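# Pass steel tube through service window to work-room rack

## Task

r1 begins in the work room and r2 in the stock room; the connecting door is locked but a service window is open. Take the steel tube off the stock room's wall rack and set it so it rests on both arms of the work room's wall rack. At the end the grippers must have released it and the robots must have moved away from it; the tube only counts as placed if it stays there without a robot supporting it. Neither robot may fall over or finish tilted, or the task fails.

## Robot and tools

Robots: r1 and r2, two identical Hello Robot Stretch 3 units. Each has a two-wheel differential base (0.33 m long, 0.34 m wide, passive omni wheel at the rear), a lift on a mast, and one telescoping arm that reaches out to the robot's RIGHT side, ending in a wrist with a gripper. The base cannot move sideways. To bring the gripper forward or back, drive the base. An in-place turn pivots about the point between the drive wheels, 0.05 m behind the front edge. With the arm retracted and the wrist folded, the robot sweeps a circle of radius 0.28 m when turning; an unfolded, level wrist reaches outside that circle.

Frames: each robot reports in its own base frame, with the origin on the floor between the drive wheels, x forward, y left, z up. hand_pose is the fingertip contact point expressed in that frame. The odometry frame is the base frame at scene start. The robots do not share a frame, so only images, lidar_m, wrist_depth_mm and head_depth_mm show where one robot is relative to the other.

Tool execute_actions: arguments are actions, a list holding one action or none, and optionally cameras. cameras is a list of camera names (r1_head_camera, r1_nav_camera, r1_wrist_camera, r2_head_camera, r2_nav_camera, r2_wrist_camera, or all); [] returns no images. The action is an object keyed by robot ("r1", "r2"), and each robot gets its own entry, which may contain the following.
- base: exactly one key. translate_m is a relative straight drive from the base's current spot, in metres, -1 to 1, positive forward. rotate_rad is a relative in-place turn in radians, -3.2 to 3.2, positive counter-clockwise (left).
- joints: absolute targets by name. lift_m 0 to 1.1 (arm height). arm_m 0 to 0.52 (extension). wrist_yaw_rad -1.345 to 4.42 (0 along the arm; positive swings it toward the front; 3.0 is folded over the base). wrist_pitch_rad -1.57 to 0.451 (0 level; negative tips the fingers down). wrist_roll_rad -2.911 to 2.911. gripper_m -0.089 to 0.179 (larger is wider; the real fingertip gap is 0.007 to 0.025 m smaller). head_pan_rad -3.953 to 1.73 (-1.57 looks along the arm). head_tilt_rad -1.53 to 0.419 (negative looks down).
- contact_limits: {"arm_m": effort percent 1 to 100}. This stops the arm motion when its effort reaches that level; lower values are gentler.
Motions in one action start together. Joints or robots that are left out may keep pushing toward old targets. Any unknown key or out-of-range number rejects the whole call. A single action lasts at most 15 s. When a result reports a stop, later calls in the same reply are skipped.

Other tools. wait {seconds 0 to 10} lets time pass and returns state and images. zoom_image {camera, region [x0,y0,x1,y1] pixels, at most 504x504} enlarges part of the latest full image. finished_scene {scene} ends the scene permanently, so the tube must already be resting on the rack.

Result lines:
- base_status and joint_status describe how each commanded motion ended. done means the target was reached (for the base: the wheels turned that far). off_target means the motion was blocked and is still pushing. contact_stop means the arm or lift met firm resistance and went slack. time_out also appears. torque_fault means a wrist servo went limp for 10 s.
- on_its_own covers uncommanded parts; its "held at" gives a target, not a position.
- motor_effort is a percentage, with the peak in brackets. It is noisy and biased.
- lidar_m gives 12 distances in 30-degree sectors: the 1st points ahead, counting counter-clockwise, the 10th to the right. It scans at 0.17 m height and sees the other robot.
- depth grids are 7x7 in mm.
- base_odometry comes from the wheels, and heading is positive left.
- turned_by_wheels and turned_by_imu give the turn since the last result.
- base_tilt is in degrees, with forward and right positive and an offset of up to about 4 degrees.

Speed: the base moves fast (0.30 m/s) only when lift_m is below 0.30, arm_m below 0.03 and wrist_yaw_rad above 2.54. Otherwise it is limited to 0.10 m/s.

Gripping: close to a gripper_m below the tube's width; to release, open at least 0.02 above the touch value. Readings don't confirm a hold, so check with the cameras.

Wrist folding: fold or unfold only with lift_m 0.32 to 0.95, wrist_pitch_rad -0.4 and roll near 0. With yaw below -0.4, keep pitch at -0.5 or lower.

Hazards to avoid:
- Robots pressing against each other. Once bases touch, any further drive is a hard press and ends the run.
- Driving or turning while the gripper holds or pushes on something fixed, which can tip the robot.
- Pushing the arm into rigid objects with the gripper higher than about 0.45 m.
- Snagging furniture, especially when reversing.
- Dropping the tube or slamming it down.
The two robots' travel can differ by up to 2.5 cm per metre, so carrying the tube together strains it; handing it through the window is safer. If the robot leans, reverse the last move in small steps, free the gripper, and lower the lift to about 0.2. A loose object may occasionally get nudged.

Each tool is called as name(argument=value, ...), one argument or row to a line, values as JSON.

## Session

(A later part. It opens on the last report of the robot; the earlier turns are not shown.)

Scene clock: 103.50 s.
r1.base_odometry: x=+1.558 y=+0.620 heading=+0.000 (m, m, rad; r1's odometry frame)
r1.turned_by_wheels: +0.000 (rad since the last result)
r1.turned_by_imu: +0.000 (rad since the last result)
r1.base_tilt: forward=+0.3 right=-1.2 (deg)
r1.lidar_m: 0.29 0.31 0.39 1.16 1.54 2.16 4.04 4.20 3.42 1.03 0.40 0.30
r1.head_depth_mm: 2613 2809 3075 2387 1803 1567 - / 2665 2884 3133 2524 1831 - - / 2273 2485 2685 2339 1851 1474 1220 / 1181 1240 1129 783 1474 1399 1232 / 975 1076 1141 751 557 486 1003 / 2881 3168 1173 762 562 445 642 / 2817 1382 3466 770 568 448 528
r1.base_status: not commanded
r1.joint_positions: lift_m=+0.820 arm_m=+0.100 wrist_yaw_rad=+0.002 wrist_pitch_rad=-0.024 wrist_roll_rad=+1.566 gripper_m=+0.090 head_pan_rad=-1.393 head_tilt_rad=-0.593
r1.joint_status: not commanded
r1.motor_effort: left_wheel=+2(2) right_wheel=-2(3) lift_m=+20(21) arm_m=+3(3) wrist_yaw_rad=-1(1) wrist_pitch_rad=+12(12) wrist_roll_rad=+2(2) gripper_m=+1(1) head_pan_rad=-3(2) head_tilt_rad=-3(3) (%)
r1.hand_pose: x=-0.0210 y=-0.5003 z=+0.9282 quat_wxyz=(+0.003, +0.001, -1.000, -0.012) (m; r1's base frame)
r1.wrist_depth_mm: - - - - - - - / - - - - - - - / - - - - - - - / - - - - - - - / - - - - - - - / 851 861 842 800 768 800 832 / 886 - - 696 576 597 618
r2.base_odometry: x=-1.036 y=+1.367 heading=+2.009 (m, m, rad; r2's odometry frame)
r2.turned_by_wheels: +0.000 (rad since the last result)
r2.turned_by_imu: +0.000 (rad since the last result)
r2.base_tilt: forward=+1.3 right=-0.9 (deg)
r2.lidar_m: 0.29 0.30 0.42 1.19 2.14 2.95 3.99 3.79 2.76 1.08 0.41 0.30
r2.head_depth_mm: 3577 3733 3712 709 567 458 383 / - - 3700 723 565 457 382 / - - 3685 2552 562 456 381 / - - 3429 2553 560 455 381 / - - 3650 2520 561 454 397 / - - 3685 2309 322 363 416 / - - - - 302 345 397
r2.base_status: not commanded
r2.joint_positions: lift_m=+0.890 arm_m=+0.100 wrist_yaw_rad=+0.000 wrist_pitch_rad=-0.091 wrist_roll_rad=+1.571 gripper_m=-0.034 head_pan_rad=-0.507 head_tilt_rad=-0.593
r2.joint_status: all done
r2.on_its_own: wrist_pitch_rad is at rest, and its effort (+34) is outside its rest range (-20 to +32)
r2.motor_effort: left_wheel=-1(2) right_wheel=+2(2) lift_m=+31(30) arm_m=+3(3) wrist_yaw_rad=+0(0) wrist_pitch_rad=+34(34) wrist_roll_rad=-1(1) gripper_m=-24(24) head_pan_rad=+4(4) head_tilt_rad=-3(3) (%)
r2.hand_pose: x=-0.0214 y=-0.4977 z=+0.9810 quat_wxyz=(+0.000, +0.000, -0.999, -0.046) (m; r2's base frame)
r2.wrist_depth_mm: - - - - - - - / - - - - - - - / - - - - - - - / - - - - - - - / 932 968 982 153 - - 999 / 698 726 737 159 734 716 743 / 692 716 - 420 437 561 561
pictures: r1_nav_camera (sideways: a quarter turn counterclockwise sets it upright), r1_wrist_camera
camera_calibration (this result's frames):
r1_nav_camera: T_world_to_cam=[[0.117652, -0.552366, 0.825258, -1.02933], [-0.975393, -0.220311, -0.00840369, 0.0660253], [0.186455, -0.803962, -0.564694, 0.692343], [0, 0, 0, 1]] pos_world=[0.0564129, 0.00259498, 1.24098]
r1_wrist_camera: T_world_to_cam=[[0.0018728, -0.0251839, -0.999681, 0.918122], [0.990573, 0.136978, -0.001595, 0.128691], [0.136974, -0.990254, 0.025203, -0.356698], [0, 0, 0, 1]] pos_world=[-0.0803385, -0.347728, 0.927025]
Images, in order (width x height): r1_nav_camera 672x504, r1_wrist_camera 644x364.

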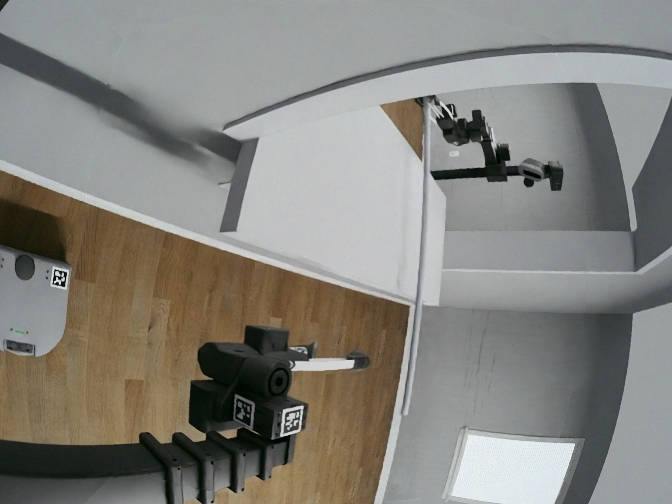

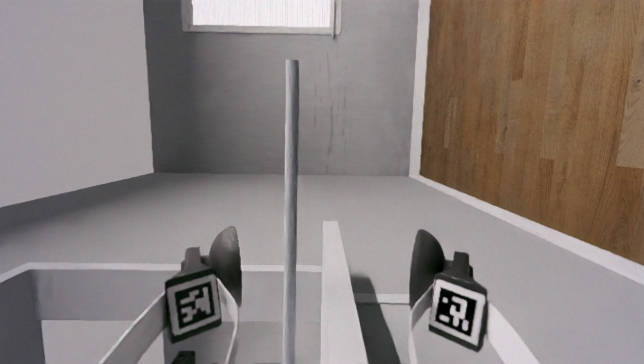

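execute_actions(
  actions=[
    {"r2":{"joints":{"lift_m":0.86}},"r1":{"joints":{"lift_m":0.835,"arm_m":0.3}}},
  ],
  cameras=["r1_wrist_camera"],
)

Scene clock: 106.53 s.
r1.base_odometry: x=+1.558 y=+0.620 heading=+0.000 (m, m, rad; r1's odometry frame)
r1.turned_by_wheels: +0.000 (rad since the last result)
r1.turned_by_imu: +0.001 (rad since the last result)
r1.base_tilt: forward=+0.3 right=-1.3 (deg)
r1.lidar_m: 0.29 0.31 0.39 1.16 1.54 2.15 4.04 4.23 3.41 1.03 0.40 0.30
r1.head_depth_mm: 2597 2872 3086 2489 - 1450 1205 / 2656 2884 3152 2468 1699 1459 1215 / 2295 2516 2823 2225 1845 1474 1225 / 1184 1245 1124 781 1473 1392 1230 / 976 1072 1144 750 557 485 1004 / 2856 3143 1174 759 563 446 641 / 2823 1338 3477 770 566 448 527
r1.base_status: not commanded
r1.joint_positions: lift_m=+0.835 arm_m=+0.300 wrist_yaw_rad=+0.001 wrist_pitch_rad=-0.023 wrist_roll_rad=+1.566 gripper_m=+0.090 head_pan_rad=-1.393 head_tilt_rad=-0.593
r1.joint_status: all done
r1.motor_effort: left_wheel=+2(2) right_wheel=-2(2) lift_m=+21(22) arm_m=+4(3) wrist_yaw_rad=-1(1) wrist_pitch_rad=+11(12) wrist_roll_rad=+1(2) gripper_m=+1(2) head_pan_rad=-3(3) head_tilt_rad=-4(3) (%)
r1.hand_pose: x=-0.0210 y=-0.7003 z=+0.9433 quat_wxyz=(+0.003, +0.001, -1.000, -0.012) (m; r1's base frame)
r1.wrist_depth_mm: - - - - - - - / - - - - - - - / - - - - - - - / - - - - - - - / - - - - - - - / 740 774 760 545 775 805 801 / 656 662 655 466 562 592 593
r2.base_odometry: x=-1.036 y=+1.367 heading=+2.009 (m, m, rad; r2's odometry frame)
r2.turned_by_wheels: +0.000 (rad since the last result)
r2.turned_by_imu: +0.000 (rad since the last result)
r2.base_tilt: forward=+1.4 right=-0.9 (deg)
r2.lidar_m: 0.29 0.30 0.42 1.20 2.14 2.96 4.00 3.80 2.77 1.07 0.41 0.30
r2.head_depth_mm: 3528 3720 1026 742 566 457 383 / - - 3513 720 564 457 383 / - - 3637 791 562 455 381 / - - 3741 2539 562 455 381 / - - 3634 2500 559 453 397 / - - 3633 2308 321 361 418 / - - - - 302 345 397
r2.base_status: not commanded
r2.joint_positions: lift_m=+0.860 arm_m=+0.100 wrist_yaw_rad=+0.000 wrist_pitch_rad=-0.092 wrist_roll_rad=+1.571 gripper_m=-0.034 head_pan_rad=-0.507 head_tilt_rad=-0.593
r2.joint_status: all done
r2.on_its_own: wrist_pitch_rad is at rest, and its effort (+35) is outside its rest range (-20 to +32)
r2.motor_effort: left_wheel=-3(1) right_wheel=+2(2) lift_m=+31(33) arm_m=+3(4) wrist_yaw_rad=+0(0) wrist_pitch_rad=+35(34) wrist_roll_rad=+0(1) gripper_m=-23(24) head_pan_rad=+4(4) head_tilt_rad=-2(1) (%)
r2.hand_pose: x=-0.0214 y=-0.4977 z=+0.9509 quat_wxyz=(+0.000, +0.000, -0.999, -0.046) (m; r2's base frame)
r2.wrist_depth_mm: - - - - - - - / - - - - - - - / - - - - - - - / - - - - - - - / 960 926 954 153 - - 959 / 676 708 739 160 714 725 732 / 702 729 - 348 555 572 572
pictures: r1_wrist_camera
camera_calibration (this result's frames):
r1_wrist_camera: T_world_to_cam=[[0.0021021, -0.025865, -0.999663, 0.927765], [0.990605, 0.136747, -0.00145511, 0.155878], [0.136739, -0.990268, 0.0259095, -0.555829], [0, 0, 0, 1]] pos_world=[-0.0803606, -0.547739, 0.942081]
Images, in order (width x height): r1_wrist_camera 644x364.

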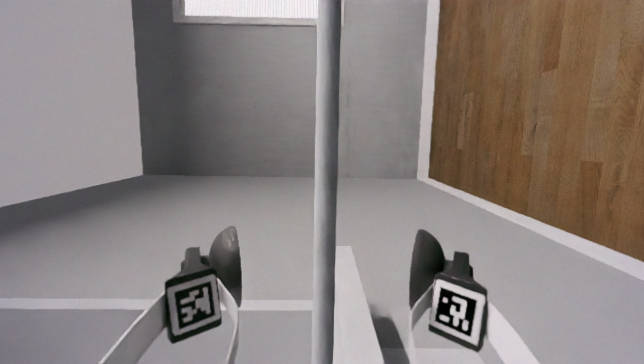

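execute_actions(
  actions=[
    {"r2":{"joints":{"lift_m":0.845}},"r1":{"joints":{"lift_m":0.825,"arm_m":0.395}}},
  ],
  cameras=["r1_wrist_camera"],
)

Scene clock: 108.57 s.
r1.base_odometry: x=+1.558 y=+0.620 heading=+0.000 (m, m, rad; r1's odometry frame)
r1.turned_by_wheels: +0.000 (rad since the last result)
r1.turned_by_imu: +0.001 (rad since the last result)
r1.base_tilt: forward=+0.3 right=-1.3 (deg)
r1.lidar_m: 0.29 0.31 0.39 1.16 1.54 2.15 4.04 4.22 3.42 1.03 0.40 0.30
r1.head_depth_mm: 2583 2833 3066 - 1746 1455 1211 / 2631 2890 3185 2680 1759 1460 1212 / 2294 2505 2849 2240 1851 1480 1228 / 1178 1244 1126 784 1479 1397 1236 / 979 1074 1144 751 556 485 1003 / 2879 3169 1170 760 561 445 642 / 2778 1359 3437 767 567 448 514
r1.base_status: not commanded
r1.joint_positions: lift_m=+0.825 arm_m=+0.395 wrist_yaw_rad=+0.001 wrist_pitch_rad=-0.023 wrist_roll_rad=+1.566 gripper_m=+0.090 head_pan_rad=-1.393 head_tilt_rad=-0.593
r1.joint_status: all done
r1.motor_effort: left_wheel=+2(1) right_wheel=-2(2) lift_m=+17(16) arm_m=+4(0) wrist_yaw_rad=-1(1) wrist_pitch_rad=+11(11) wrist_roll_rad=+2(1) gripper_m=+1(1) head_pan_rad=-3(3) head_tilt_rad=-3(3) (%)
r1.hand_pose: x=-0.0210 y=-0.7953 z=+0.9336 quat_wxyz=(+0.003, +0.001, -1.000, -0.012) (m; r1's base frame)
r1.wrist_depth_mm: - - - - - - - / - - - - - - - / - - - - - - - / - - - - - - - / - - - 957 - - - / 739 770 776 664 796 786 786 / 559 565 557 342 583 586 592
r2.base_odometry: x=-1.036 y=+1.367 heading=+2.009 (m, m, rad; r2's odometry frame)
r2.turned_by_wheels: +0.000 (rad since the last result)
r2.turned_by_imu: +0.000 (rad since the last result)
r2.base_tilt: forward=+1.3 right=-0.9 (deg)
r2.lidar_m: 0.29 0.30 0.42 1.19 2.14 2.96 4.01 3.79 2.75 1.07 0.41 0.30
r2.head_depth_mm: 3549 3629 947 742 566 457 383 / - - 3289 736 564 457 383 / - - 3498 796 561 456 382 / - - 3672 2521 562 455 381 / - - 3618 2515 560 453 397 / - - 3630 2306 322 362 417 / - - - - 303 345 398
r2.base_status: not commanded
r2.joint_positions: lift_m=+0.845 arm_m=+0.100 wrist_yaw_rad=+0.000 wrist_pitch_rad=-0.092 wrist_roll_rad=+1.571 gripper_m=-0.034 head_pan_rad=-0.507 head_tilt_rad=-0.593
r2.joint_status: all done
r2.on_its_own: wrist_pitch_rad is at rest, and its effort (+34) is outside its rest range (-20 to +32)
r2.motor_effort: left_wheel=-1(2) right_wheel=+2(2) lift_m=+32(30) arm_m=+3(3) wrist_yaw_rad=+0(0) wrist_pitch_rad=+34(35) wrist_roll_rad=+0(1) gripper_m=-24(24) head_pan_rad=+5(4) head_tilt_rad=-3(3) (%)
r2.hand_pose: x=-0.0214 y=-0.4977 z=+0.9358 quat_wxyz=(+0.000, +0.000, -0.999, -0.046) (m; r2's base frame)
r2.wrist_depth_mm: - - - - - - - / - - - - - - - / - - - - - - - / - - - - - - - / 935 959 971 155 - - - / 674 700 751 160 728 721 736 / 696 716 - 472 563 557 573
pictures: r1_wrist_camera
camera_calibration (this result's frames):
r1_wrist_camera: T_world_to_cam=[[0.00210647, -0.0258985, -0.999662, 0.915526], [0.990608, 0.136721, -0.00145468, 0.16884], [0.136713, -0.990271, 0.0259433, -0.649682], [0, 0, 0, 1]] pos_world=[-0.0803633, -0.642735, 0.932318]
Images, in order (width x height): r1_wrist_camera 644x364.

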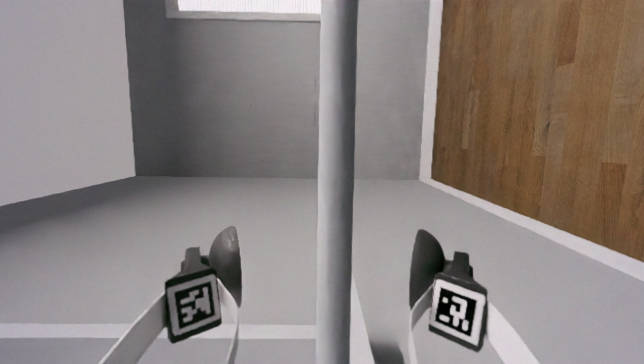

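execute_actions(
  actions=[
    {"r2":{"joints":{"lift_m":0.835}},"r1":{"joints":{"lift_m":0.818,"arm_m":0.415}}},
  ],
  cameras=["r1_wrist_camera"],
)

execute_actions(
  actions=[
    {"r1":{"joints":{"gripper_m":-0.034}}},
  ],
  cameras=[],
)

execute_actions(
  actions=[
    {"r2":{"joints":{"lift_m":0.82,"gripper_m":0.1}}},
  ],
  cameras=["r1_wrist_camera","r2_wrist_camera"],
)

Scene clock: 109.90 s.
r1.base_odometry: x=+1.558 y=+0.620 heading=+0.000 (m, m, rad; r1's odometry frame)
r1.turned_by_wheels: +0.000 (rad since the last result)
r1.turned_by_imu: +0.000 (rad since the last result)
r1.base_tilt: forward=+0.3 right=-1.2 (deg)
r1.lidar_m: 0.29 0.31 0.39 1.16 1.55 2.16 4.05 4.24 3.43 1.03 0.40 0.30
r1.head_depth_mm: 2631 2839 3113 - 1794 1442 1214 / 2624 2867 3123 - 1803 1464 1214 / 2287 2522 2855 2226 1824 1466 1220 / 1181 1243 1133 783 1485 1406 1228 / 973 1071 1142 749 557 484 1005 / 2885 3170 1173 759 561 444 641 / 2777 1349 3540 771 566 448 513
r1.base_status: not commanded
r1.joint_positions: lift_m=+0.818 arm_m=+0.415 wrist_yaw_rad=+0.001 wrist_pitch_rad=-0.023 wrist_roll_rad=+1.566 gripper_m=+0.090 head_pan_rad=-1.393 head_tilt_rad=-0.593
r1.joint_status: all done
r1.motor_effort: left_wheel=+2(2) right_wheel=-2(2) lift_m=+17(20) arm_m=+3(2) wrist_yaw_rad=-1(1) wrist_pitch_rad=+11(12) wrist_roll_rad=+2(2) gripper_m=+1(1) head_pan_rad=-3(3) head_tilt_rad=-3(4) (%)
r1.hand_pose: x=-0.0210 y=-0.8153 z=+0.9266 quat_wxyz=(+0.003, +0.001, -1.000, -0.012) (m; r1's base frame)
r1.wrist_depth_mm: - - - - - - - / - - - - - - - / - - - - - - - / - - - - - - - / - - - - - - - / 770 763 696 493 783 807 781 / 552 552 543 337 575 588 587
r2.base_odometry: x=-1.036 y=+1.367 heading=+2.009 (m, m, rad; r2's odometry frame)
r2.turned_by_wheels: +0.000 (rad since the last result)
r2.turned_by_imu: +0.000 (rad since the last result)
r2.base_tilt: forward=+1.4 right=-0.9 (deg)
r2.lidar_m: 0.29 0.30 0.42 1.19 2.14 2.97 4.01 3.79 2.76 1.07 0.41 0.30
r2.head_depth_mm: 3579 3646 940 742 564 457 382 / - - 982 730 565 456 383 / - - 3655 781 564 455 382 / - - 3673 2523 562 455 381 / - - 3607 2521 561 453 398 / - - 3628 2300 321 363 417 / - - - - 303 345 397
r2.base_status: not commanded
r2.joint_positions: lift_m=+0.835 arm_m=+0.100 wrist_yaw_rad=+0.000 wrist_pitch_rad=-0.079 wrist_roll_rad=+1.585 gripper_m=-0.034 head_pan_rad=-0.507 head_tilt_rad=-0.593
r2.joint_status: all done
r2.motor_effort: left_wheel=-1(2) right_wheel=+2(2) lift_m=+31(32) arm_m=+3(4) wrist_yaw_rad=+0(0) wrist_pitch_rad=+30(35) wrist_roll_rad=-8(9) gripper_m=-23(23) head_pan_rad=+4(4) head_tilt_rad=-3(2) (%)
r2.hand_pose: x=-0.0214 y=-0.4983 z=+0.9292 quat_wxyz=(-0.007, +0.000, -0.999, -0.040) (m; r2's base frame)
r2.wrist_depth_mm: - - - - - - - / - - - - - - - / - - - - - - - / - - - - - - - / 957 983 975 154 - 985 953 / 687 703 731 162 717 722 716 / 717 740 750 357 549 553 556
pictures: r1_wrist_camera
camera_calibration (this result's frames):
r1_wrist_camera: T_world_to_cam=[[0.00210647, -0.0258988, -0.999662, 0.908012], [0.990608, 0.136721, -0.00145473, 0.171565], [0.136713, -0.990271, 0.0259436, -0.669309], [0, 0, 0, 1]] pos_world=[-0.0803632, -0.662737, 0.925319]
Images, in order (width x height): r1_wrist_camera 644x364.

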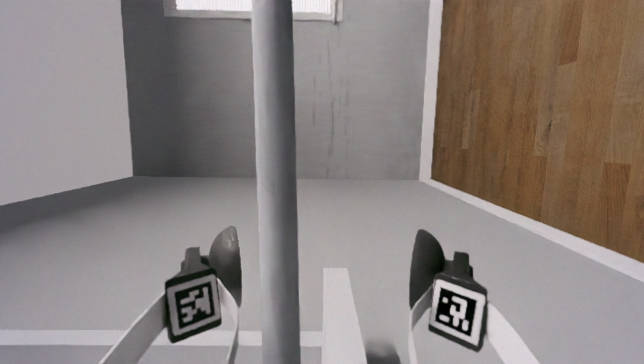

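Scene clock: 111.63 s.
r1.base_odometry: x=+1.558 y=+0.620 heading=+0.000 (m, m, rad; r1's odometry frame)
r1.turned_by_wheels: +0.000 (rad since the last result)
r1.turned_by_imu: +0.000 (rad since the last result)
r1.base_tilt: forward=+0.3 right=-1.2 (deg)
r1.lidar_m: 0.29 0.31 0.39 1.16 1.55 2.15 4.04 4.23 3.40 1.03 0.40 0.30
r1.head_depth_mm: 2622 2841 3099 - 1769 1447 1216 / 2631 2918 3163 - 1793 1468 1221 / 2290 2525 2842 2241 1841 1479 1225 / 1178 1251 1124 785 1478 1398 1229 / 975 1076 1135 751 555 485 1000 / 2875 3123 1174 759 561 445 641 / 2771 1347 3506 772 566 448 512
r1.base_status: not commanded
r1.joint_positions: lift_m=+0.818 arm_m=+0.415 wrist_yaw_rad=+0.001 wrist_pitch_rad=-0.013 wrist_roll_rad=+1.567 gripper_m=-0.033 head_pan_rad=-1.393 head_tilt_rad=-0.593
r1.joint_status: all done
r1.motor_effort: left_wheel=+2(2) right_wheel=-2(2) lift_m=+17(17) arm_m=+3(3) wrist_yaw_rad=+0(1) wrist_pitch_rad=+6(11) wrist_roll_rad=+1(1) gripper_m=-19(97) head_pan_rad=-3(2) head_tilt_rad=-4(3) (%)
r1.hand_pose: x=-0.0212 y=-0.8156 z=+0.9290 quat_wxyz=(+0.002, +0.000, -1.000, -0.007) (m; r1's base frame)
r1.wrist_depth_mm: - - - - - - - / - - - - - - - / - - - - - - - / - - - - - - - / - - - 139 - - - / 780 751 769 139 790 784 786 / 543 541 548 342 555 588 590
r2.base_odometry: x=-1.036 y=+1.367 heading=+2.009 (m, m, rad; r2's odometry frame)
r2.turned_by_wheels: +0.000 (rad since the last result)
r2.turned_by_imu: +0.000 (rad since the last result)
r2.base_tilt: forward=+1.3 right=-0.8 (deg)
r2.lidar_m: 0.29 0.30 0.42 1.19 2.14 2.95 4.02 3.80 2.77 1.08 0.41 0.30
r2.head_depth_mm: 3522 3777 940 741 565 457 383 / - - 979 738 564 456 382 / - - 3640 799 564 457 382 / - - 3694 2523 562 455 382 / - - 3620 2506 561 454 398 / - - 3667 2308 321 362 418 / - - - - 303 345 398
r2.base_status: not commanded
r2.joint_positions: lift_m=+0.835 arm_m=+0.100 wrist_yaw_rad=+0.000 wrist_pitch_rad=-0.067 wrist_roll_rad=+1.575 gripper_m=-0.034 head_pan_rad=-0.507 head_tilt_rad=-0.593
r2.joint_status: not commanded
r2.motor_effort: left_wheel=-1(2) right_wheel=+2(2) lift_m=+31(31) arm_m=+3(3) wrist_yaw_rad=+0(0) wrist_pitch_rad=+25(30) wrist_roll_rad=-2(7) gripper_m=-22(23) head_pan_rad=+4(5) head_tilt_rad=-3(2) (%)
r2.hand_pose: x=-0.0214 y=-0.4988 z=+0.9321 quat_wxyz=(-0.002, +0.000, -0.999, -0.034) (m; r2's base frame)
r2.wrist_depth_mm: - - - 146 - - - / - - - 149 - - - / - - - - - - - / - - - - - - - / 955 965 - 154 - - - / 718 704 731 273 758 719 745 / 707 717 - 337 555 560 550
pictures: none
No camera images: the call's "cameras" was empty. Leave "cameras" out to get every camera's image.

Scene clock: 113.47 s.
r1.base_odometry: x=+1.558 y=+0.620 heading=+0.000 (m, m, rad; r1's odometry frame)
r1.turned_by_wheels: +0.000 (rad since the last result)
r1.turned_by_imu: +0.000 (rad since the last result)
r1.base_tilt: forward=+0.2 right=-1.3 (deg)
r1.lidar_m: 0.29 0.30 0.39 1.16 1.55 2.16 4.03 4.24 3.42 1.03 0.41 0.30
r1.head_depth_mm: 2612 2829 3095 - 1778 1450 1208 / 2662 2890 3169 - 1810 1465 1217 / 2268 2513 2850 2234 1840 1470 1227 / 1181 1243 1123 784 1486 1392 1229 / 977 1072 1140 749 556 485 1005 / 2849 3205 1166 760 563 445 643 / 2792 1348 3490 769 566 447 529
r1.base_status: not commanded
r1.joint_positions: lift_m=+0.818 arm_m=+0.415 wrist_yaw_rad=+0.001 wrist_pitch_rad=-0.002 wrist_roll_rad=+1.567 gripper_m=-0.033 head_pan_rad=-1.393 head_tilt_rad=-0.593
r1.joint_status: not commanded
r1.motor_effort: left_wheel=+2(1) right_wheel=-3(2) lift_m=+17(17) arm_m=+3(3) wrist_yaw_rad=-1(0) wrist_pitch_rad=+1(6) wrist_roll_rad=+1(1) gripper_m=-19(19) head_pan_rad=-3(3) head_tilt_rad=-4(3) (%)
r1.hand_pose: x=-0.0212 y=-0.8159 z=+0.9318 quat_wxyz=(+0.002, +0.000, -1.000, -0.002) (m; r1's base frame)
r1.wrist_depth_mm: - - - - - - - / - - - - - - - / - - - - - - - / - - - - - - - / - - - 139 - - - / 729 744 765 139 796 785 789 / 554 556 542 317 546 576 586
r2.base_odometry: x=-1.036 y=+1.367 heading=+2.009 (m, m, rad; r2's odometry frame)
r2.turned_by_wheels: +0.000 (rad since the last result)
r2.turned_by_imu: +0.000 (rad since the last result)
r2.base_tilt: forward=+1.3 right=-0.9 (deg)
r2.lidar_m: 0.29 0.30 0.42 1.19 2.14 2.96 4.00 3.80 2.76 1.07 0.41 0.30
r2.head_depth_mm: 3521 3702 937 744 565 456 383 / 3952 - 989 729 564 456 383 / - - 3698 800 562 455 381 / - - 3654 2525 562 454 382 / - - 3665 2523 560 454 398 / - - 3592 2309 322 362 417 / - - - - 303 345 398
r2.base_status: not commanded
r2.joint_positions: lift_m=+0.820 arm_m=+0.100 wrist_yaw_rad=+0.000 wrist_pitch_rad=-0.023 wrist_roll_rad=+1.575 gripper_m=+0.100 head_pan_rad=-0.507 head_tilt_rad=-0.593
r2.joint_status: all done
r2.motor_effort: left_wheel=-1(1) right_wheel=+2(2) lift_m=+26(29) arm_m=+4(4) wrist_yaw_rad=+0(0) wrist_pitch_rad=+9(25) wrist_roll_rad=-3(3) gripper_m=+1(79) head_pan_rad=+4(4) head_tilt_rad=-3(3) (%)
r2.hand_pose: x=-0.0214 y=-0.5004 z=+0.9286 quat_wxyz=(-0.002, +0.000, -1.000, -0.012) (m; r2's base frame)
r2.wrist_depth_mm: - - - - - - - / - - - - - - - / - - - - - - - / - - - - - - - / 944 - 963 861 - 990 974 / 719 727 729 428 690 722 738 / 752 - - 316 550 551 561
pictures: r1_wrist_camera, r2_wrist_camera
camera_calibration (this result's frames):
r1_wrist_camera: T_world_to_cam=[[0.00295573, -0.0463578, -0.998921, 0.895869], [0.990695, 0.136059, -0.00338285, 0.173064], [0.136069, -0.989615, 0.0463286, -0.68848], [0, 0, 0, 1]] pos_world=[-0.080421, -0.663347, 0.927383]
r2_wrist_camera: T_world_to_cam=[[-0.022131, 0.010318, -0.999702, 0.932516], [0.974684, 0.222756, -0.0192781, 0.174429], [0.222491, -0.97482, -0.0149866, -0.299186], [0, 0, 0, 1]] pos_world=[-0.082809, -0.340129, 0.931117]
Images, in order (width x height): r1_wrist_camera 644x364, r2_wrist_camera 644x364.

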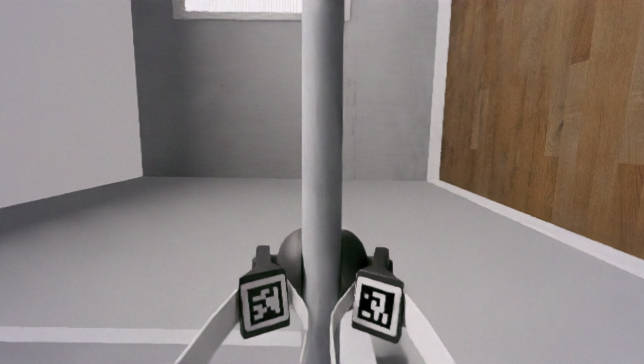

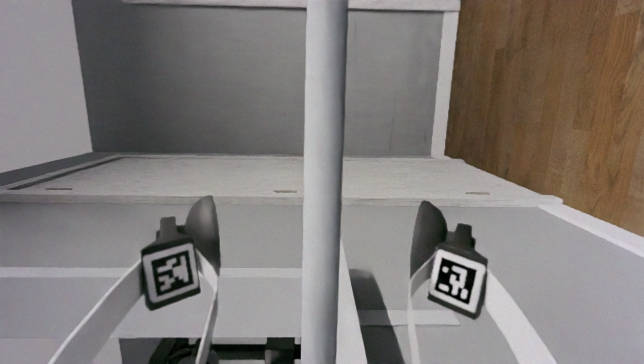

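execute_actions(
  actions=[
    {"r1":{"base":{"translate_m":-0.73},"joints":{"lift_m":0.83}},"r2":{"joints":{"head_pan_rad":-1.4}}},
  ],
  cameras=["r2_nav_camera","r2_wrist_camera"],
)

Scene clock: 122.00 s.
r1.base_odometry: x=+0.828 y=+0.620 heading=+0.001 (m, m, rad; r1's odometry frame)
r1.turned_by_wheels: +0.000 (rad since the last result)
r1.turned_by_imu: +0.004 (rad since the last result)
r1.base_tilt: forward=+0.3 right=-1.2 (deg)
r1.lidar_m: 1.02 1.04 1.47 1.49 1.57 2.19 3.31 3.46 3.39 3.29 1.41 1.05
r1.head_depth_mm: 2591 2819 3076 - 1809 1453 1208 / 2637 2876 3147 - 1817 1465 1225 / 2675 2894 3191 2351 1838 1468 1222 / 2731 2984 3208 2350 1865 1476 1227 / 2700 2949 3014 2377 1877 1494 1236 / 2151 2184 2252 2214 1880 1508 1252 / 1719 1763 1794 1834 1774 1512 1259
r1.base_status: done
r1.joint_positions: lift_m=+0.830 arm_m=+0.415 wrist_yaw_rad=+0.008 wrist_pitch_rad=-0.050 wrist_roll_rad=+1.568 gripper_m=-0.033 head_pan_rad=-1.393 head_tilt_rad=-0.593
r1.joint_status: all done
r1.motor_effort: left_wheel=+4(8) right_wheel=-6(19) lift_m=+20(20) arm_m=+3(3) wrist_yaw_rad=-5(13) wrist_pitch_rad=+25(25) wrist_roll_rad=+1(1) gripper_m=-21(20) head_pan_rad=-3(3) head_tilt_rad=-4(3) (%)
r1.hand_pose: x=-0.0194 y=-0.8144 z=+0.9315 quat_wxyz=(+0.002, +0.004, -1.000, -0.025) (m; r1's base frame)
r1.wrist_depth_mm: - - - - - - - / - - - - - - - / - - - - - - - / - - - - - - - / - - - 139 - - - / - - - 139 - - - / - - - - - - -
r2.base_odometry: x=-1.036 y=+1.367 heading=+2.009 (m, m, rad; r2's odometry frame)
r2.turned_by_wheels: +0.000 (rad since the last result)
r2.turned_by_imu: +0.000 (rad since the last result)
r2.base_tilt: forward=+1.3 right=-0.9 (deg)
r2.lidar_m: 0.29 0.30 0.42 1.20 2.14 2.96 4.00 3.80 2.76 1.07 0.41 0.30
r2.head_depth_mm: 2300 2478 2775 2569 1886 1653 - / 2328 2559 2819 2591 1907 - - / 1650 1934 2370 2421 1876 1659 1308 / 1078 1193 1067 807 1677 1517 1309 / 879 960 1017 731 580 1184 1240 / 2495 2748 1038 727 558 457 867 / 2603 2891 1044 725 556 451 380
r2.base_status: not commanded
r2.joint_positions: lift_m=+0.820 arm_m=+0.100 wrist_yaw_rad=+0.000 wrist_pitch_rad=-0.023 wrist_roll_rad=+1.575 gripper_m=+0.100 head_pan_rad=-1.393 head_tilt_rad=-0.593
r2.joint_status: all done
r2.motor_effort: left_wheel=-1(2) right_wheel=+2(2) lift_m=+26(25) arm_m=+3(3) wrist_yaw_rad=+0(0) wrist_pitch_rad=+9(9) wrist_roll_rad=-3(3) gripper_m=+1(0) head_pan_rad=-4(55) head_tilt_rad=-3(2) (%)
r2.hand_pose: x=-0.0214 y=-0.5004 z=+0.9286 quat_wxyz=(-0.002, +0.000, -1.000, -0.012) (m; r2's base frame)
r2.wrist_depth_mm: - - - - - - - / - - - - - - - / - - - - - - - / - - - - - - - / 949 - 954 849 - - - / 703 717 733 447 691 716 730 / 726 - - 332 551 560 565
pictures: r2_nav_camera (sideways: a quarter turn counterclockwise sets it upright), r2_wrist_camera
camera_calibration (this result's frames):
r2_nav_camera: T_world_to_cam=[[0.16332, -0.593325, 0.788221, -0.988075], [-0.981411, -0.179327, 0.0683622, -0.0271931], [0.100789, -0.784734, -0.611583, 0.749645], [0, 0, 0, 1]] pos_world=[0.0591287, -0.0028534, 1.23915]
r2_wrist_camera: T_world_to_cam=[[-0.022131, 0.0103095, -0.999702, 0.932514], [0.974684, 0.222756, -0.0192799, 0.17443], [0.222491, -0.97482, -0.0149783, -0.299194], [0, 0, 0, 1]] pos_world=[-0.082809, -0.34013, 0.931118]
Images, in order (width x height): r2_nav_camera 672x504, r2_wrist_camera 644x364.

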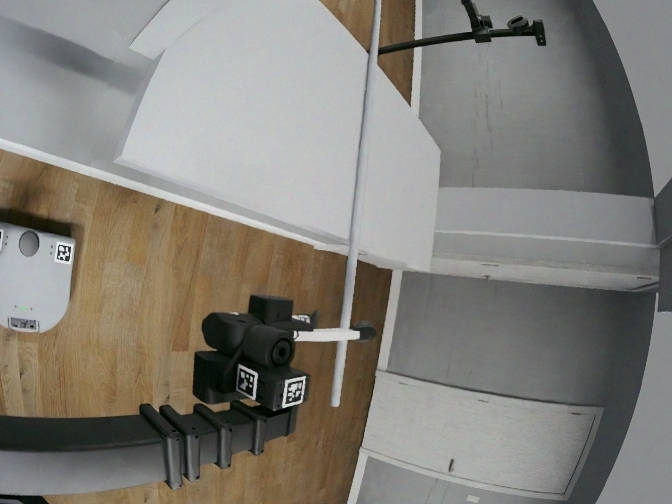

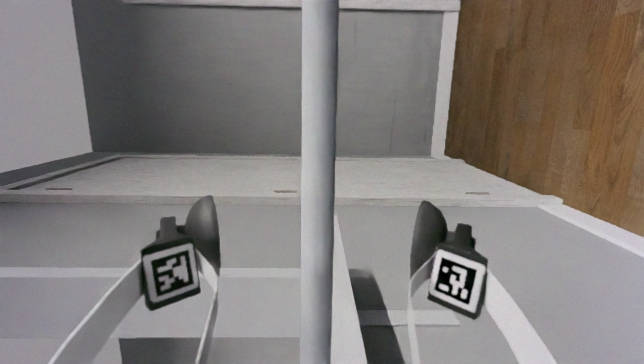

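execute_actions(
  actions=[
    {"r2":{"joints":{"arm_m":0.125}}},
  ],
  cameras=[],
)

execute_actions(
  actions=[
    {"r2":{"joints":{"gripper_m":-0.035}}},
  ],
  cameras=[],
)

execute_actions(
  actions=[
    {"r1":{"joints":{"lift_m":0.818,"gripper_m":0.09}}},
  ],
  cameras=[],
)

execute_actions(
  actions=[
    {"r1":{"base":{"translate_m":0.73},"joints":{"arm_m":0.37}}},
  ],
  cameras=["r1_wrist_camera","r2_wrist_camera"],
)

Scene clock: 123.33 s.
r1.base_odometry: x=+0.828 y=+0.620 heading=+0.001 (m, m, rad; r1's odometry frame)
r1.turned_by_wheels: +0.000 (rad since the last result)
r1.turned_by_imu: +0.000 (rad since the last result)
r1.base_tilt: forward=+0.3 right=-1.3 (deg)
r1.lidar_m: 1.02 1.04 1.47 1.50 1.57 2.19 3.32 3.46 3.41 3.28 1.41 1.05
r1.head_depth_mm: 2587 2776 3037 - 1787 1447 1206 / 2650 2871 3139 - 1817 1466 1220 / 2683 2936 3247 2350 1846 1478 1224 / 2738 3004 3255 2364 1860 1486 1234 / 2723 2903 3016 2397 1874 1484 1238 / 2132 2182 2211 2228 1892 1501 1246 / 1711 1763 1799 1829 1779 1516 1253
r1.base_status: not commanded
r1.joint_positions: lift_m=+0.830 arm_m=+0.415 wrist_yaw_rad=+0.008 wrist_pitch_rad=-0.050 wrist_roll_rad=+1.568 gripper_m=-0.033 head_pan_rad=-1.393 head_tilt_rad=-0.593
r1.joint_status: not commanded
r1.motor_effort: left_wheel=+4(4) right_wheel=-5(5) lift_m=+20(20) arm_m=+3(3) wrist_yaw_rad=-5(5) wrist_pitch_rad=+25(25) wrist_roll_rad=+1(1) gripper_m=-20(21) head_pan_rad=-3(3) head_tilt_rad=-5(3) (%)
r1.hand_pose: x=-0.0194 y=-0.8144 z=+0.9315 quat_wxyz=(+0.002, +0.004, -1.000, -0.025) (m; r1's base frame)
r1.wrist_depth_mm: - - - - - - - / - - - - - - - / - - - - - - - / - - - - - - - / - - - 139 - - - / - - - 140 - - - / - - - - - - -
r2.base_odometry: x=-1.036 y=+1.367 heading=+2.009 (m, m, rad; r2's odometry frame)
r2.turned_by_wheels: +0.000 (rad since the last result)
r2.turned_by_imu: +0.000 (rad since the last result)
r2.base_tilt: forward=+1.3 right=-0.9 (deg)
r2.lidar_m: 0.29 0.30 0.42 1.20 2.13 2.96 4.02 3.80 2.76 1.07 0.41 0.30
r2.head_depth_mm: 2313 2477 2747 2556 1883 - - / 2341 2556 2813 2682 1906 - - / 1640 1949 2401 2420 1872 1575 1309 / 1078 1191 1071 804 1661 1527 1303 / 875 964 1021 731 579 1194 1236 / 2507 2766 1045 727 558 457 865 / 2625 2873 1038 724 557 451 379
r2.base_status: not commanded
r2.joint_positions: lift_m=+0.820 arm_m=+0.125 wrist_yaw_rad=+0.000 wrist_pitch_rad=-0.023 wrist_roll_rad=+1.575 gripper_m=+0.100 head_pan_rad=-1.393 head_tilt_rad=-0.593
r2.joint_status: all done
r2.motor_effort: left_wheel=-1(2) right_wheel=+2(2) lift_m=+26(25) arm_m=+4(4) wrist_yaw_rad=+0(0) wrist_pitch_rad=+9(9) wrist_roll_rad=-3(3) gripper_m=+0(0) head_pan_rad=-5(5) head_tilt_rad=-2(2) (%)
r2.hand_pose: x=-0.0214 y=-0.5254 z=+0.9287 quat_wxyz=(-0.002, +0.000, -1.000, -0.012) (m; r2's base frame)
r2.wrist_depth_mm: - - - - - - - / - - - - - - - / - - - - - - - / - - - - - - - / 942 - 984 844 - - 970 / 711 698 705 423 676 715 733 / 714 726 728 321 561 572 568
pictures: none
No camera images: the call's "cameras" was empty. Leave "cameras" out to get every camera's image.

Scene clock: 125.17 s.
r1.base_odometry: x=+0.828 y=+0.620 heading=+0.000 (m, m, rad; r1's odometry frame)
r1.turned_by_wheels: +0.000 (rad since the last result)
r1.turned_by_imu: +0.000 (rad since the last result)
r1.base_tilt: forward=+0.3 right=-1.3 (deg)
r1.lidar_m: 1.02 1.04 1.47 1.50 1.56 2.19 3.31 3.48 3.37 3.29 1.41 1.05
r1.head_depth_mm: 2570 2800 3079 - 1804 1448 1209 / 2623 2884 3120 - 1809 1461 1213 / 2687 2962 3179 2354 1838 1474 1221 / 2751 3005 3287 2359 1851 1479 1237 / 2694 2933 3044 2397 1876 1493 1242 / 2142 2192 2281 2198 1884 1495 1241 / 1727 1762 1776 1834 1788 1518 1254
r1.base_status: not commanded
r1.joint_positions: lift_m=+0.830 arm_m=+0.415 wrist_yaw_rad=+0.006 wrist_pitch_rad=-0.050 wrist_roll_rad=+1.568 gripper_m=-0.033 head_pan_rad=-1.393 head_tilt_rad=-0.593
r1.joint_status: not commanded
r1.motor_effort: left_wheel=+4(4) right_wheel=-6(5) lift_m=+19(20) arm_m=+3(3) wrist_yaw_rad=-4(5) wrist_pitch_rad=+25(25) wrist_roll_rad=+1(1) gripper_m=-21(21) head_pan_rad=-3(3) head_tilt_rad=-4(5) (%)
r1.hand_pose: x=-0.0199 y=-0.8144 z=+0.9315 quat_wxyz=(+0.002, +0.003, -1.000, -0.025) (m; r1's base frame)
r1.wrist_depth_mm: - - - - - - - / - - - - - - - / - - - - - - - / - - - - - - - / - - - 139 - - - / - - - 138 - - - / - - - - - - -
r2.base_odometry: x=-1.036 y=+1.367 heading=+2.009 (m, m, rad; r2's odometry frame)
r2.turned_by_wheels: +0.000 (rad since the last result)
r2.turned_by_imu: +0.000 (rad since the last result)
r2.base_tilt: forward=+1.4 right=-0.9 (deg)
r2.lidar_m: 0.29 0.30 0.42 1.20 2.15 2.96 4.00 3.78 2.77 1.08 0.41 0.30
r2.head_depth_mm: 2298 2490 2775 2581 1871 - - / 2343 2575 2842 2546 1873 - - / 1640 1962 2368 2427 1868 1566 1308 / 1075 1186 1065 803 1683 1532 1301 / 877 962 1021 731 582 1191 1245 / 2506 2767 1043 728 559 458 869 / 2655 2926 1042 725 556 451 379
r2.base_status: not commanded
r2.joint_positions: lift_m=+0.820 arm_m=+0.125 wrist_yaw_rad=+0.001 wrist_pitch_rad=-0.023 wrist_roll_rad=+1.575 gripper_m=-0.034 head_pan_rad=-1.393 head_tilt_rad=-0.593
r2.joint_status: all done
r2.motor_effort: left_wheel=-2(1) right_wheel=+2(2) lift_m=+26(26) arm_m=+2(3) wrist_yaw_rad=+0(0) wrist_pitch_rad=+9(9) wrist_roll_rad=-2(2) gripper_m=-19(95) head_pan_rad=-4(4) head_tilt_rad=-2(3) (%)
r2.hand_pose: x=-0.0211 y=-0.5254 z=+0.9286 quat_wxyz=(-0.001, +0.000, -1.000, -0.012) (m; r2's base frame)
r2.wrist_depth_mm: - - - - - - - / - - - - - - - / - - - - - - - / - - - - - - - / 943 971 - 150 - 985 986 / 705 698 706 159 716 717 725 / 726 718 718 317 547 554 564
pictures: none
No camera images: the call's "cameras" was empty. Leave "cameras" out to get every camera's image.

Scene clock: 126.90 s.
r1.base_odometry: x=+0.828 y=+0.620 heading=+0.000 (m, m, rad; r1's odometry frame)
r1.turned_by_wheels: +0.000 (rad since the last result)
r1.turned_by_imu: +0.000 (rad since the last result)
r1.base_tilt: forward=+0.3 right=-1.3 (deg)
r1.lidar_m: 1.02 1.04 1.47 1.50 1.56 2.19 3.30 3.47 3.37 3.29 1.42 1.05
r1.head_depth_mm: 2568 2817 3103 - 1777 1444 1212 / 2615 2886 3123 - 1799 1463 1219 / 2666 2971 3211 2374 1835 1474 1217 / 2703 2992 3251 2492 1849 1475 1235 / 2712 2885 3022 2494 1875 1490 1235 / 2125 2178 2248 2296 1882 1500 1242 / 1727 1757 1796 1818 1771 1508 1257
r1.base_status: not commanded
r1.joint_positions: lift_m=+0.818 arm_m=+0.415 wrist_yaw_rad=+0.002 wrist_pitch_rad=-0.025 wrist_roll_rad=+1.570 gripper_m=+0.090 head_pan_rad=-1.393 head_tilt_rad=-0.593
r1.joint_status: all done
r1.motor_effort: left_wheel=+2(4) right_wheel=-2(6) lift_m=+17(16) arm_m=+3(3) wrist_yaw_rad=-2(4) wrist_pitch_rad=+12(25) wrist_roll_rad=+0(1) gripper_m=+1(83) head_pan_rad=-3(2) head_tilt_rad=-4(4) (%)
r1.hand_pose: x=-0.0207 y=-0.8153 z=+0.9261 quat_wxyz=(+0.001, +0.001, -1.000, -0.013) (m; r1's base frame)
r1.wrist_depth_mm: - - - - - - - / - - - - - - - / - - - - - - - / - - - - - - - / - - - - - - - / - - - - - - - / - - - - - - -
r2.base_odometry: x=-1.036 y=+1.367 heading=+2.009 (m, m, rad; r2's odometry frame)
r2.turned_by_wheels: +0.000 (rad since the last result)
r2.turned_by_imu: +0.000 (rad since the last result)
r2.base_tilt: forward=+1.3 right=-1.0 (deg)
r2.lidar_m: 0.29 0.30 0.42 1.20 2.14 2.95 4.01 3.80 2.77 1.07 0.41 0.30
r2.head_depth_mm: 2305 2504 2699 2560 1875 - - / 2354 2575 2814 2537 1839 - 1229 / 1643 1935 2378 2415 1883 1574 1315 / 1074 1192 1072 805 1673 1524 1311 / 879 968 1022 730 578 1189 1239 / 2491 2778 1051 729 560 456 865 / 2618 2872 1039 727 557 452 379
r2.base_status: not commanded
r2.joint_positions: lift_m=+0.820 arm_m=+0.125 wrist_yaw_rad=+0.002 wrist_pitch_rad=-0.005 wrist_roll_rad=+1.569 gripper_m=-0.034 head_pan_rad=-1.393 head_tilt_rad=-0.593
r2.joint_status: not commanded
r2.motor_effort: left_wheel=-2(2) right_wheel=+1(2) lift_m=+26(26) arm_m=+2(3) wrist_yaw_rad=-1(2) wrist_pitch_rad=+2(9) wrist_roll_rad=+1(2) gripper_m=-19(20) head_pan_rad=-4(5) head_tilt_rad=-3(2) (%)
r2.hand_pose: x=-0.0208 y=-0.5259 z=+0.9332 quat_wxyz=(+0.001, +0.001, -1.000, -0.003) (m; r2's base frame)
r2.wrist_depth_mm: - - - - - - - / - - - - - - - / - - - - - - - / - - - - - - - / 921 970 - 151 984 - - / 726 694 710 156 719 727 725 / 720 726 746 317 556 551 576
pictures: none
No camera images: the call's "cameras" was empty. Leave "cameras" out to get every camera's image.

Scene clock: 135.63 s.
r1.base_odometry: x=+1.558 y=+0.620 heading=+0.000 (m, m, rad; r1's odometry frame)
r1.turned_by_wheels: +0.000 (rad since the last result)
r1.turned_by_imu: +0.001 (rad since the last result)
r1.base_tilt: forward=+0.3 right=-1.3 (deg)
r1.lidar_m: 0.29 0.31 0.39 1.16 1.54 2.15 4.04 4.23 3.42 1.03 0.40 0.30
r1.head_depth_mm: 2551 2796 3073 - 1728 1450 1217 / 2658 2897 3138 2543 1759 1458 1220 / 2229 2489 2777 2252 1830 1465 1227 / 1175 1233 1126 785 1476 1386 1227 / 975 1078 1140 753 557 485 999 / 2869 3163 1180 759 560 445 641 / 2772 1363 3480 771 566 449 528
r1.base_status: done
r1.joint_positions: lift_m=+0.818 arm_m=+0.370 wrist_yaw_rad=+0.002 wrist_pitch_rad=-0.024 wrist_roll_rad=+1.570 gripper_m=+0.090 head_pan_rad=-1.393 head_tilt_rad=-0.593
r1.joint_status: all done
r1.motor_effort: left_wheel=+1(6) right_wheel=-2(3) lift_m=+17(17) arm_m=-3(6) wrist_yaw_rad=-2(1) wrist_pitch_rad=+12(12) wrist_roll_rad=+0(0) gripper_m=+1(1) head_pan_rad=-3(3) head_tilt_rad=-4(3) (%)
r1.hand_pose: x=-0.0209 y=-0.7708 z=+0.9263 quat_wxyz=(+0.001, +0.001, -1.000, -0.012) (m; r1's base frame)
r1.wrist_depth_mm: - - - - - - - / - - - - - - - / - - - - - - - / - - - - - - - / - - - 969 - - - / 768 741 737 461 772 774 793 / 575 590 581 323 565 586 583
r2.base_odometry: x=-1.036 y=+1.367 heading=+2.009 (m, m, rad; r2's odometry frame)
r2.turned_by_wheels: +0.000 (rad since the last result)
r2.turned_by_imu: +0.000 (rad since the last result)
r2.base_tilt: forward=+1.3 right=-1.0 (deg)
r2.lidar_m: 0.29 0.30 0.42 1.19 2.14 2.96 4.00 3.80 2.77 1.07 0.41 0.30
r2.head_depth_mm: 2291 2488 2750 2548 1865 - - / 2328 2563 2782 2579 1851 - 1232 / 1637 1925 2388 2423 1884 1572 1313 / 1075 1196 1066 803 1662 1521 1311 / 880 961 1019 734 580 1186 1246 / 2507 2763 1042 730 559 457 867 / 2494 1468 1046 723 556 451 379
r2.base_status: not commanded
r2.joint_positions: lift_m=+0.820 arm_m=+0.125 wrist_yaw_rad=+0.002 wrist_pitch_rad=-0.005 wrist_roll_rad=+1.569 gripper_m=-0.034 head_pan_rad=-1.393 head_tilt_rad=-0.593
r2.joint_status: not commanded
r2.motor_effort: left_wheel=-1(1) right_wheel=+1(1) lift_m=+26(26) arm_m=+3(2) wrist_yaw_rad=-1(2) wrist_pitch_rad=+2(2) wrist_roll_rad=+0(0) gripper_m=-19(20) head_pan_rad=-4(5) head_tilt_rad=-3(3) (%)
r2.hand_pose: x=-0.0208 y=-0.5259 z=+0.9332 quat_wxyz=(+0.001, +0.001, -1.000, -0.003) (m; r2's base frame)
r2.wrist_depth_mm: - - - - - - - / - - - - - - - / - - - - - - - / - - - - - - - / 930 936 - 151 996 - - / 707 709 712 157 706 738 703 / 714 732 744 316 550 557 569
pictures: r1_wrist_camera, r2_wrist_camera
camera_calibration (this result's frames):
r1_wrist_camera: T_world_to_cam=[[0.00603296, -0.0248017, -0.999674, 0.909795], [0.990559, 0.137063, 0.00257745, 0.161897], [0.136954, -0.990252, 0.0253945, -0.624731], [0, 0, 0, 1]] pos_world=[-0.0802976, -0.618267, 0.924946]
r2_wrist_camera: T_world_to_cam=[[-0.0276032, -0.00774983, -0.999589, 0.927671], [0.973997, 0.224743, -0.0286389, 0.189374], [0.224873, -0.974387, 0.00134467, -0.339114], [0, 0, 0, 1]] pos_world=[-0.0825858, -0.365799, 0.933169]
Images, in order (width x height): r1_wrist_camera 644x364, r2_wrist_camera 644x364.

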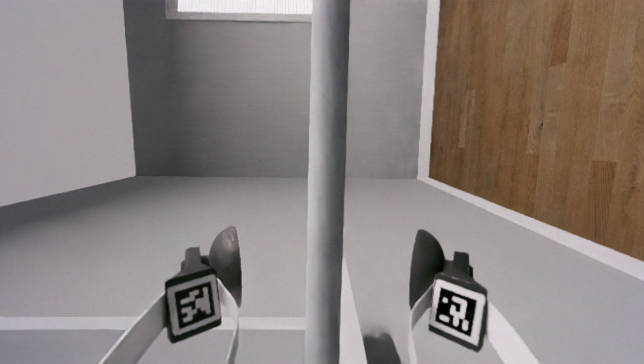

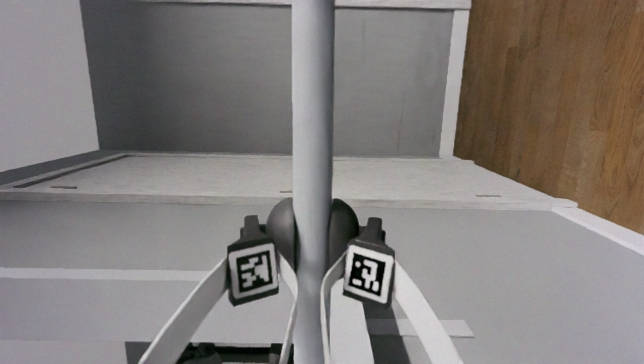

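execute_actions(
  actions=[
    {"r1":{"joints":{"arm_m":0.385}}},
  ],
  cameras=[],
)

execute_actions(
  actions=[
    {"r1":{"joints":{"gripper_m":-0.034,"lift_m":0.83}}},
  ],
  cameras=[],
)

execute_actions(
  actions=[
    {"r1":{"joints":{"lift_m":0.865}},"r2":{"joints":{"gripper_m":0.14,"lift_m":0.84}}},
  ],
  cameras=["r1_wrist_camera","r2_wrist_camera"],
)

Scene clock: 136.80 s.
r1.base_odometry: x=+1.558 y=+0.620 heading=+0.000 (m, m, rad; r1's odometry frame)
r1.turned_by_wheels: +0.000 (rad since the last result)
r1.turned_by_imu: +0.000 (rad since the last result)
r1.base_tilt: forward=+0.3 right=-1.3 (deg)
r1.lidar_m: 0.29 0.30 0.39 1.16 1.54 2.15 4.05 4.24 3.41 1.03 0.40 0.30
r1.head_depth_mm: 2603 2840 3098 - 1757 1453 1209 / 2657 2891 3163 2581 1765 1461 1218 / 2254 2504 2772 2241 1834 1469 1226 / 1175 1237 1126 782 1476 1400 1234 / 982 1076 1142 750 555 485 1000 / 2867 3156 1171 759 562 445 642 / 2800 1359 3515 767 567 448 527
r1.base_status: not commanded
r1.joint_positions: lift_m=+0.818 arm_m=+0.385 wrist_yaw_rad=+0.002 wrist_pitch_rad=-0.024 wrist_roll_rad=+1.570 gripper_m=+0.090 head_pan_rad=-1.393 head_tilt_rad=-0.593
r1.joint_status: all done
r1.motor_effort: left_wheel=+2(2) right_wheel=-2(2) lift_m=+17(18) arm_m=+3(4) wrist_yaw_rad=-1(1) wrist_pitch_rad=+12(12) wrist_roll_rad=+0(0) gripper_m=+1(1) head_pan_rad=-3(3) head_tilt_rad=-3(3) (%)
r1.hand_pose: x=-0.0209 y=-0.7853 z=+0.9263 quat_wxyz=(+0.001, +0.001, -1.000, -0.012) (m; r1's base frame)
r1.wrist_depth_mm: - - - - - - - / - - - - - - - / - - - 139 - - - / - - - - - - - / - - - 970 - - - / 738 780 764 457 753 762 791 / 563 570 559 326 579 573 588
r2.base_odometry: x=-1.036 y=+1.367 heading=+2.009 (m, m, rad; r2's odometry frame)
r2.turned_by_wheels: +0.000 (rad since the last result)
r2.turned_by_imu: +0.000 (rad since the last result)
r2.base_tilt: forward=+1.4 right=-0.9 (deg)
r2.lidar_m: 0.29 0.30 0.42 1.19 2.13 2.96 4.00 3.80 2.77 1.07 0.41 0.30
r2.head_depth_mm: 2303 2495 2749 2564 1870 - - / 2351 2565 2842 2548 1842 - 1228 / 1637 1946 2358 2418 1866 1566 1319 / 1071 1193 1068 802 1677 1518 1313 / 878 963 1021 731 580 1182 1249 / 2501 2718 1043 729 558 457 870 / 2529 1464 1046 727 556 451 378
r2.base_status: not commanded
r2.joint_positions: lift_m=+0.820 arm_m=+0.125 wrist_yaw_rad=+0.002 wrist_pitch_rad=-0.005 wrist_roll_rad=+1.569 gripper_m=-0.034 head_pan_rad=-1.393 head_tilt_rad=-0.593
r2.joint_status: not commanded
r2.motor_effort: left_wheel=-1(1) right_wheel=+1(1) lift_m=+26(26) arm_m=+2(3) wrist_yaw_rad=-1(1) wrist_pitch_rad=+2(2) wrist_roll_rad=+0(0) gripper_m=-19(19) head_pan_rad=-5(5) head_tilt_rad=-3(2) (%)
r2.hand_pose: x=-0.0208 y=-0.5259 z=+0.9332 quat_wxyz=(+0.001, +0.001, -1.000, -0.003) (m; r2's base frame)
r2.wrist_depth_mm: - - - - - - - / - - - - - - - / - - - - - - - / - - - - - - - / 948 952 - 151 - - - / 690 711 712 156 703 728 732 / 708 738 720 315 546 563 573
pictures: none
No camera images: the call's "cameras" was empty. Leave "cameras" out to get every camera's image.

Scene clock: 138.53 s.
r1.base_odometry: x=+1.558 y=+0.620 heading=+0.000 (m, m, rad; r1's odometry frame)
r1.turned_by_wheels: +0.000 (rad since the last result)
r1.turned_by_imu: +0.000 (rad since the last result)
r1.base_tilt: forward=+0.4 right=-1.2 (deg)
r1.lidar_m: 0.29 0.31 0.39 1.16 1.54 2.16 4.05 4.24 3.41 1.03 0.40 0.30
r1.head_depth_mm: 2589 2861 3079 - 1745 1464 1215 / 2686 2885 3162 2576 1766 1464 1215 / 2257 2493 2763 2238 1830 1470 1219 / 1176 1237 1125 783 1482 1392 1233 / 976 1077 1139 748 555 486 1004 / 2848 3141 1174 757 560 444 640 / 2766 1349 3442 768 566 448 526
r1.base_status: not commanded
r1.joint_positions: lift_m=+0.830 arm_m=+0.385 wrist_yaw_rad=+0.002 wrist_pitch_rad=-0.055 wrist_roll_rad=+1.570 gripper_m=-0.033 head_pan_rad=-1.393 head_tilt_rad=-0.593
r1.joint_status: all done
r1.motor_effort: left_wheel=+1(1) right_wheel=-2(2) lift_m=+20(19) arm_m=+3(3) wrist_yaw_rad=-2(1) wrist_pitch_rad=+28(30) wrist_roll_rad=+0(0) gripper_m=-21(98) head_pan_rad=-3(3) head_tilt_rad=-4(3) (%)
r1.hand_pose: x=-0.0209 y=-0.7843 z=+0.9303 quat_wxyz=(+0.001, +0.001, -1.000, -0.028) (m; r1's base frame)
r1.wrist_depth_mm: - - - - - - - / - - - - - - - / - - - - - - - / - - - - - - - / - - - 136 - - - / 738 741 768 136 782 766 766 / 551 556 571 307 548 581 582
r2.base_odometry: x=-1.036 y=+1.367 heading=+2.009 (m, m, rad; r2's odometry frame)
r2.turned_by_wheels: +0.000 (rad since the last result)
r2.turned_by_imu: +0.000 (rad since the last result)
r2.base_tilt: forward=+1.4 right=-0.9 (deg)
r2.lidar_m: 0.29 0.30 0.42 1.19 2.14 2.96 4.02 3.79 2.76 1.07 0.41 0.30
r2.head_depth_mm: 2293 2499 2747 2574 1880 - - / 2356 2538 2842 2543 1831 - 1220 / 1640 1930 2420 2415 1875 1569 1320 / 1072 1194 1066 804 1661 1522 1314 / 881 965 1019 732 578 1183 1241 / 2502 2791 1043 727 558 457 872 / 2478 1466 1048 724 557 451 379
r2.base_status: not commanded
r2.joint_positions: lift_m=+0.820 arm_m=+0.125 wrist_yaw_rad=+0.002 wrist_pitch_rad=-0.007 wrist_roll_rad=+1.569 gripper_m=-0.034 head_pan_rad=-1.393 head_tilt_rad=-0.593
r2.joint_status: not commanded
r2.motor_effort: left_wheel=-1(2) right_wheel=+1(1) lift_m=+26(26) arm_m=+3(3) wrist_yaw_rad=-1(1) wrist_pitch_rad=+3(3) wrist_roll_rad=+0(0) gripper_m=-18(19) head_pan_rad=-4(4) head_tilt_rad=-3(3) (%)
r2.hand_pose: x=-0.0209 y=-0.5259 z=+0.9328 quat_wxyz=(+0.001, +0.001, -1.000, -0.004) (m; r2's base frame)
r2.wrist_depth_mm: - - - 141 - - - / - - - 145 - - - / - - - 149 - - - / - - - - - - - / 966 927 - 151 986 994 - / 696 720 718 157 704 737 738 / 711 732 719 310 558 572 560
pictures: none
No camera images: the call's "cameras" was empty. Leave "cameras" out to get every camera's image.

Scene clock: 140.77 s.
r1.base_odometry: x=+1.558 y=+0.620 heading=+0.000 (m, m, rad; r1's odometry frame)
r1.turned_by_wheels: +0.000 (rad since the last result)
r1.turned_by_imu: +0.001 (rad since the last result)
r1.base_tilt: forward=+0.3 right=-1.2 (deg)
r1.lidar_m: 0.29 0.30 0.39 1.16 1.54 2.15 4.04 4.21 3.40 1.03 0.40 0.30
r1.head_depth_mm: 2616 2851 3117 - 1803 1454 1204 / 2666 2922 3164 - 1821 1462 1216 / 2236 2506 2767 2231 1841 1466 1225 / 1172 1230 1133 783 1476 1405 1233 / 978 1074 1143 748 556 484 1001 / 2870 3163 1177 757 560 446 640 / 2806 1355 3471 767 567 448 528
r1.base_status: not commanded
r1.joint_positions: lift_m=+0.865 arm_m=+0.385 wrist_yaw_rad=+0.002 wrist_pitch_rad=-0.100 wrist_roll_rad=+1.574 gripper_m=-0.033 head_pan_rad=-1.393 head_tilt_rad=-0.593
r1.joint_status: all done
r1.on_its_own: wrist_pitch_rad is at rest, and its effort (+51) is outside its rest range (-20 to +32)
r1.motor_effort: left_wheel=+1(1) right_wheel=-2(2) lift_m=+24(31) arm_m=+2(3) wrist_yaw_rad=-1(1) wrist_pitch_rad=+51(54) wrist_roll_rad=-2(2) gripper_m=-23(24) head_pan_rad=-2(3) head_tilt_rad=-3(3) (%)
r1.hand_pose: x=-0.0209 y=-0.7823 z=+0.9536 quat_wxyz=(-0.001, +0.001, -0.999, -0.050) (m; r1's base frame)
r1.wrist_depth_mm: - - - - - - - / - - - - - - - / - - - - - - - / - - - - - - - / - - - 138 - - 972 / 768 753 753 135 813 765 787 / 548 552 553 472 545 584 573
r2.base_odometry: x=-1.036 y=+1.367 heading=+2.009 (m, m, rad; r2's odometry frame)
r2.turned_by_wheels: +0.000 (rad since the last result)
r2.turned_by_imu: +0.000 (rad since the last result)
r2.base_tilt: forward=+1.4 right=-0.9 (deg)
r2.lidar_m: 0.29 0.30 0.42 1.19 2.14 2.96 3.98 3.80 2.77 1.07 0.41 0.30
r2.head_depth_mm: 2299 2459 2745 2561 1936 - - / 2337 2568 2799 2584 2015 - 1249 / 1632 1953 2369 2403 1929 1527 1309 / 1070 1185 1068 794 1748 1517 1302 / 879 963 1021 730 579 1182 1246 / 2467 2749 1045 727 559 457 867 / 2502 1475 1038 725 556 451 379
r2.base_status: not commanded
r2.joint_positions: lift_m=+0.840 arm_m=+0.125 wrist_yaw_rad=+0.002 wrist_pitch_rad=-0.016 wrist_roll_rad=+1.570 gripper_m=+0.140 head_pan_rad=-1.393 head_tilt_rad=-0.593
r2.joint_status: all done
r2.motor_effort: left_wheel=-1(2) right_wheel=+2(1) lift_m=+31(34) arm_m=+2(3) wrist_yaw_rad=-1(1) wrist_pitch_rad=+6(7) wrist_roll_rad=+0(3) gripper_m=+0(82) head_pan_rad=-5(4) head_tilt_rad=-3(2) (%)
r2.hand_pose: x=-0.0209 y=-0.5256 z=+0.9501 quat_wxyz=(+0.001, +0.001, -1.000, -0.008) (m; r2's base frame)
r2.wrist_depth_mm: - - - - - - - / - - - - - - - / - - - - - - - / - - - - - - - / 973 - 962 553 - - - / 696 714 716 404 709 - 750 / 713 727 713 318 532 559 570
pictures: r1_wrist_camera, r2_wrist_camera
camera_calibration (this result's frames):
r1_wrist_camera: T_world_to_cam=[[0.0100007, 0.050809, -0.998658, 0.99509], [0.990559, 0.136048, 0.0168413, 0.149015], [0.136721, -0.989398, -0.0489687, -0.565216], [0, 0, 0, 1]] pos_world=[-0.0802826, -0.630057, 0.963567]
r2_wrist_camera: T_world_to_cam=[[-0.0275746, 0.00312235, -0.999615, 0.950385], [0.974121, 0.224507, -0.0261701, 0.187464], [0.224339, -0.974468, -0.00923224, -0.328823], [0, 0, 0, 1]] pos_world=[-0.0826388, -0.365481, 0.951889]
Images, in order (width x height): r1_wrist_camera 644x364, r2_wrist_camera 644x364.

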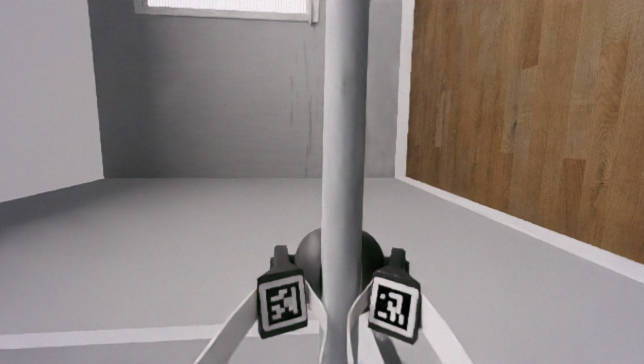

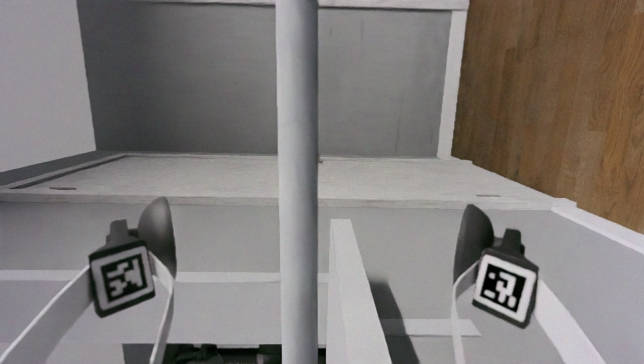

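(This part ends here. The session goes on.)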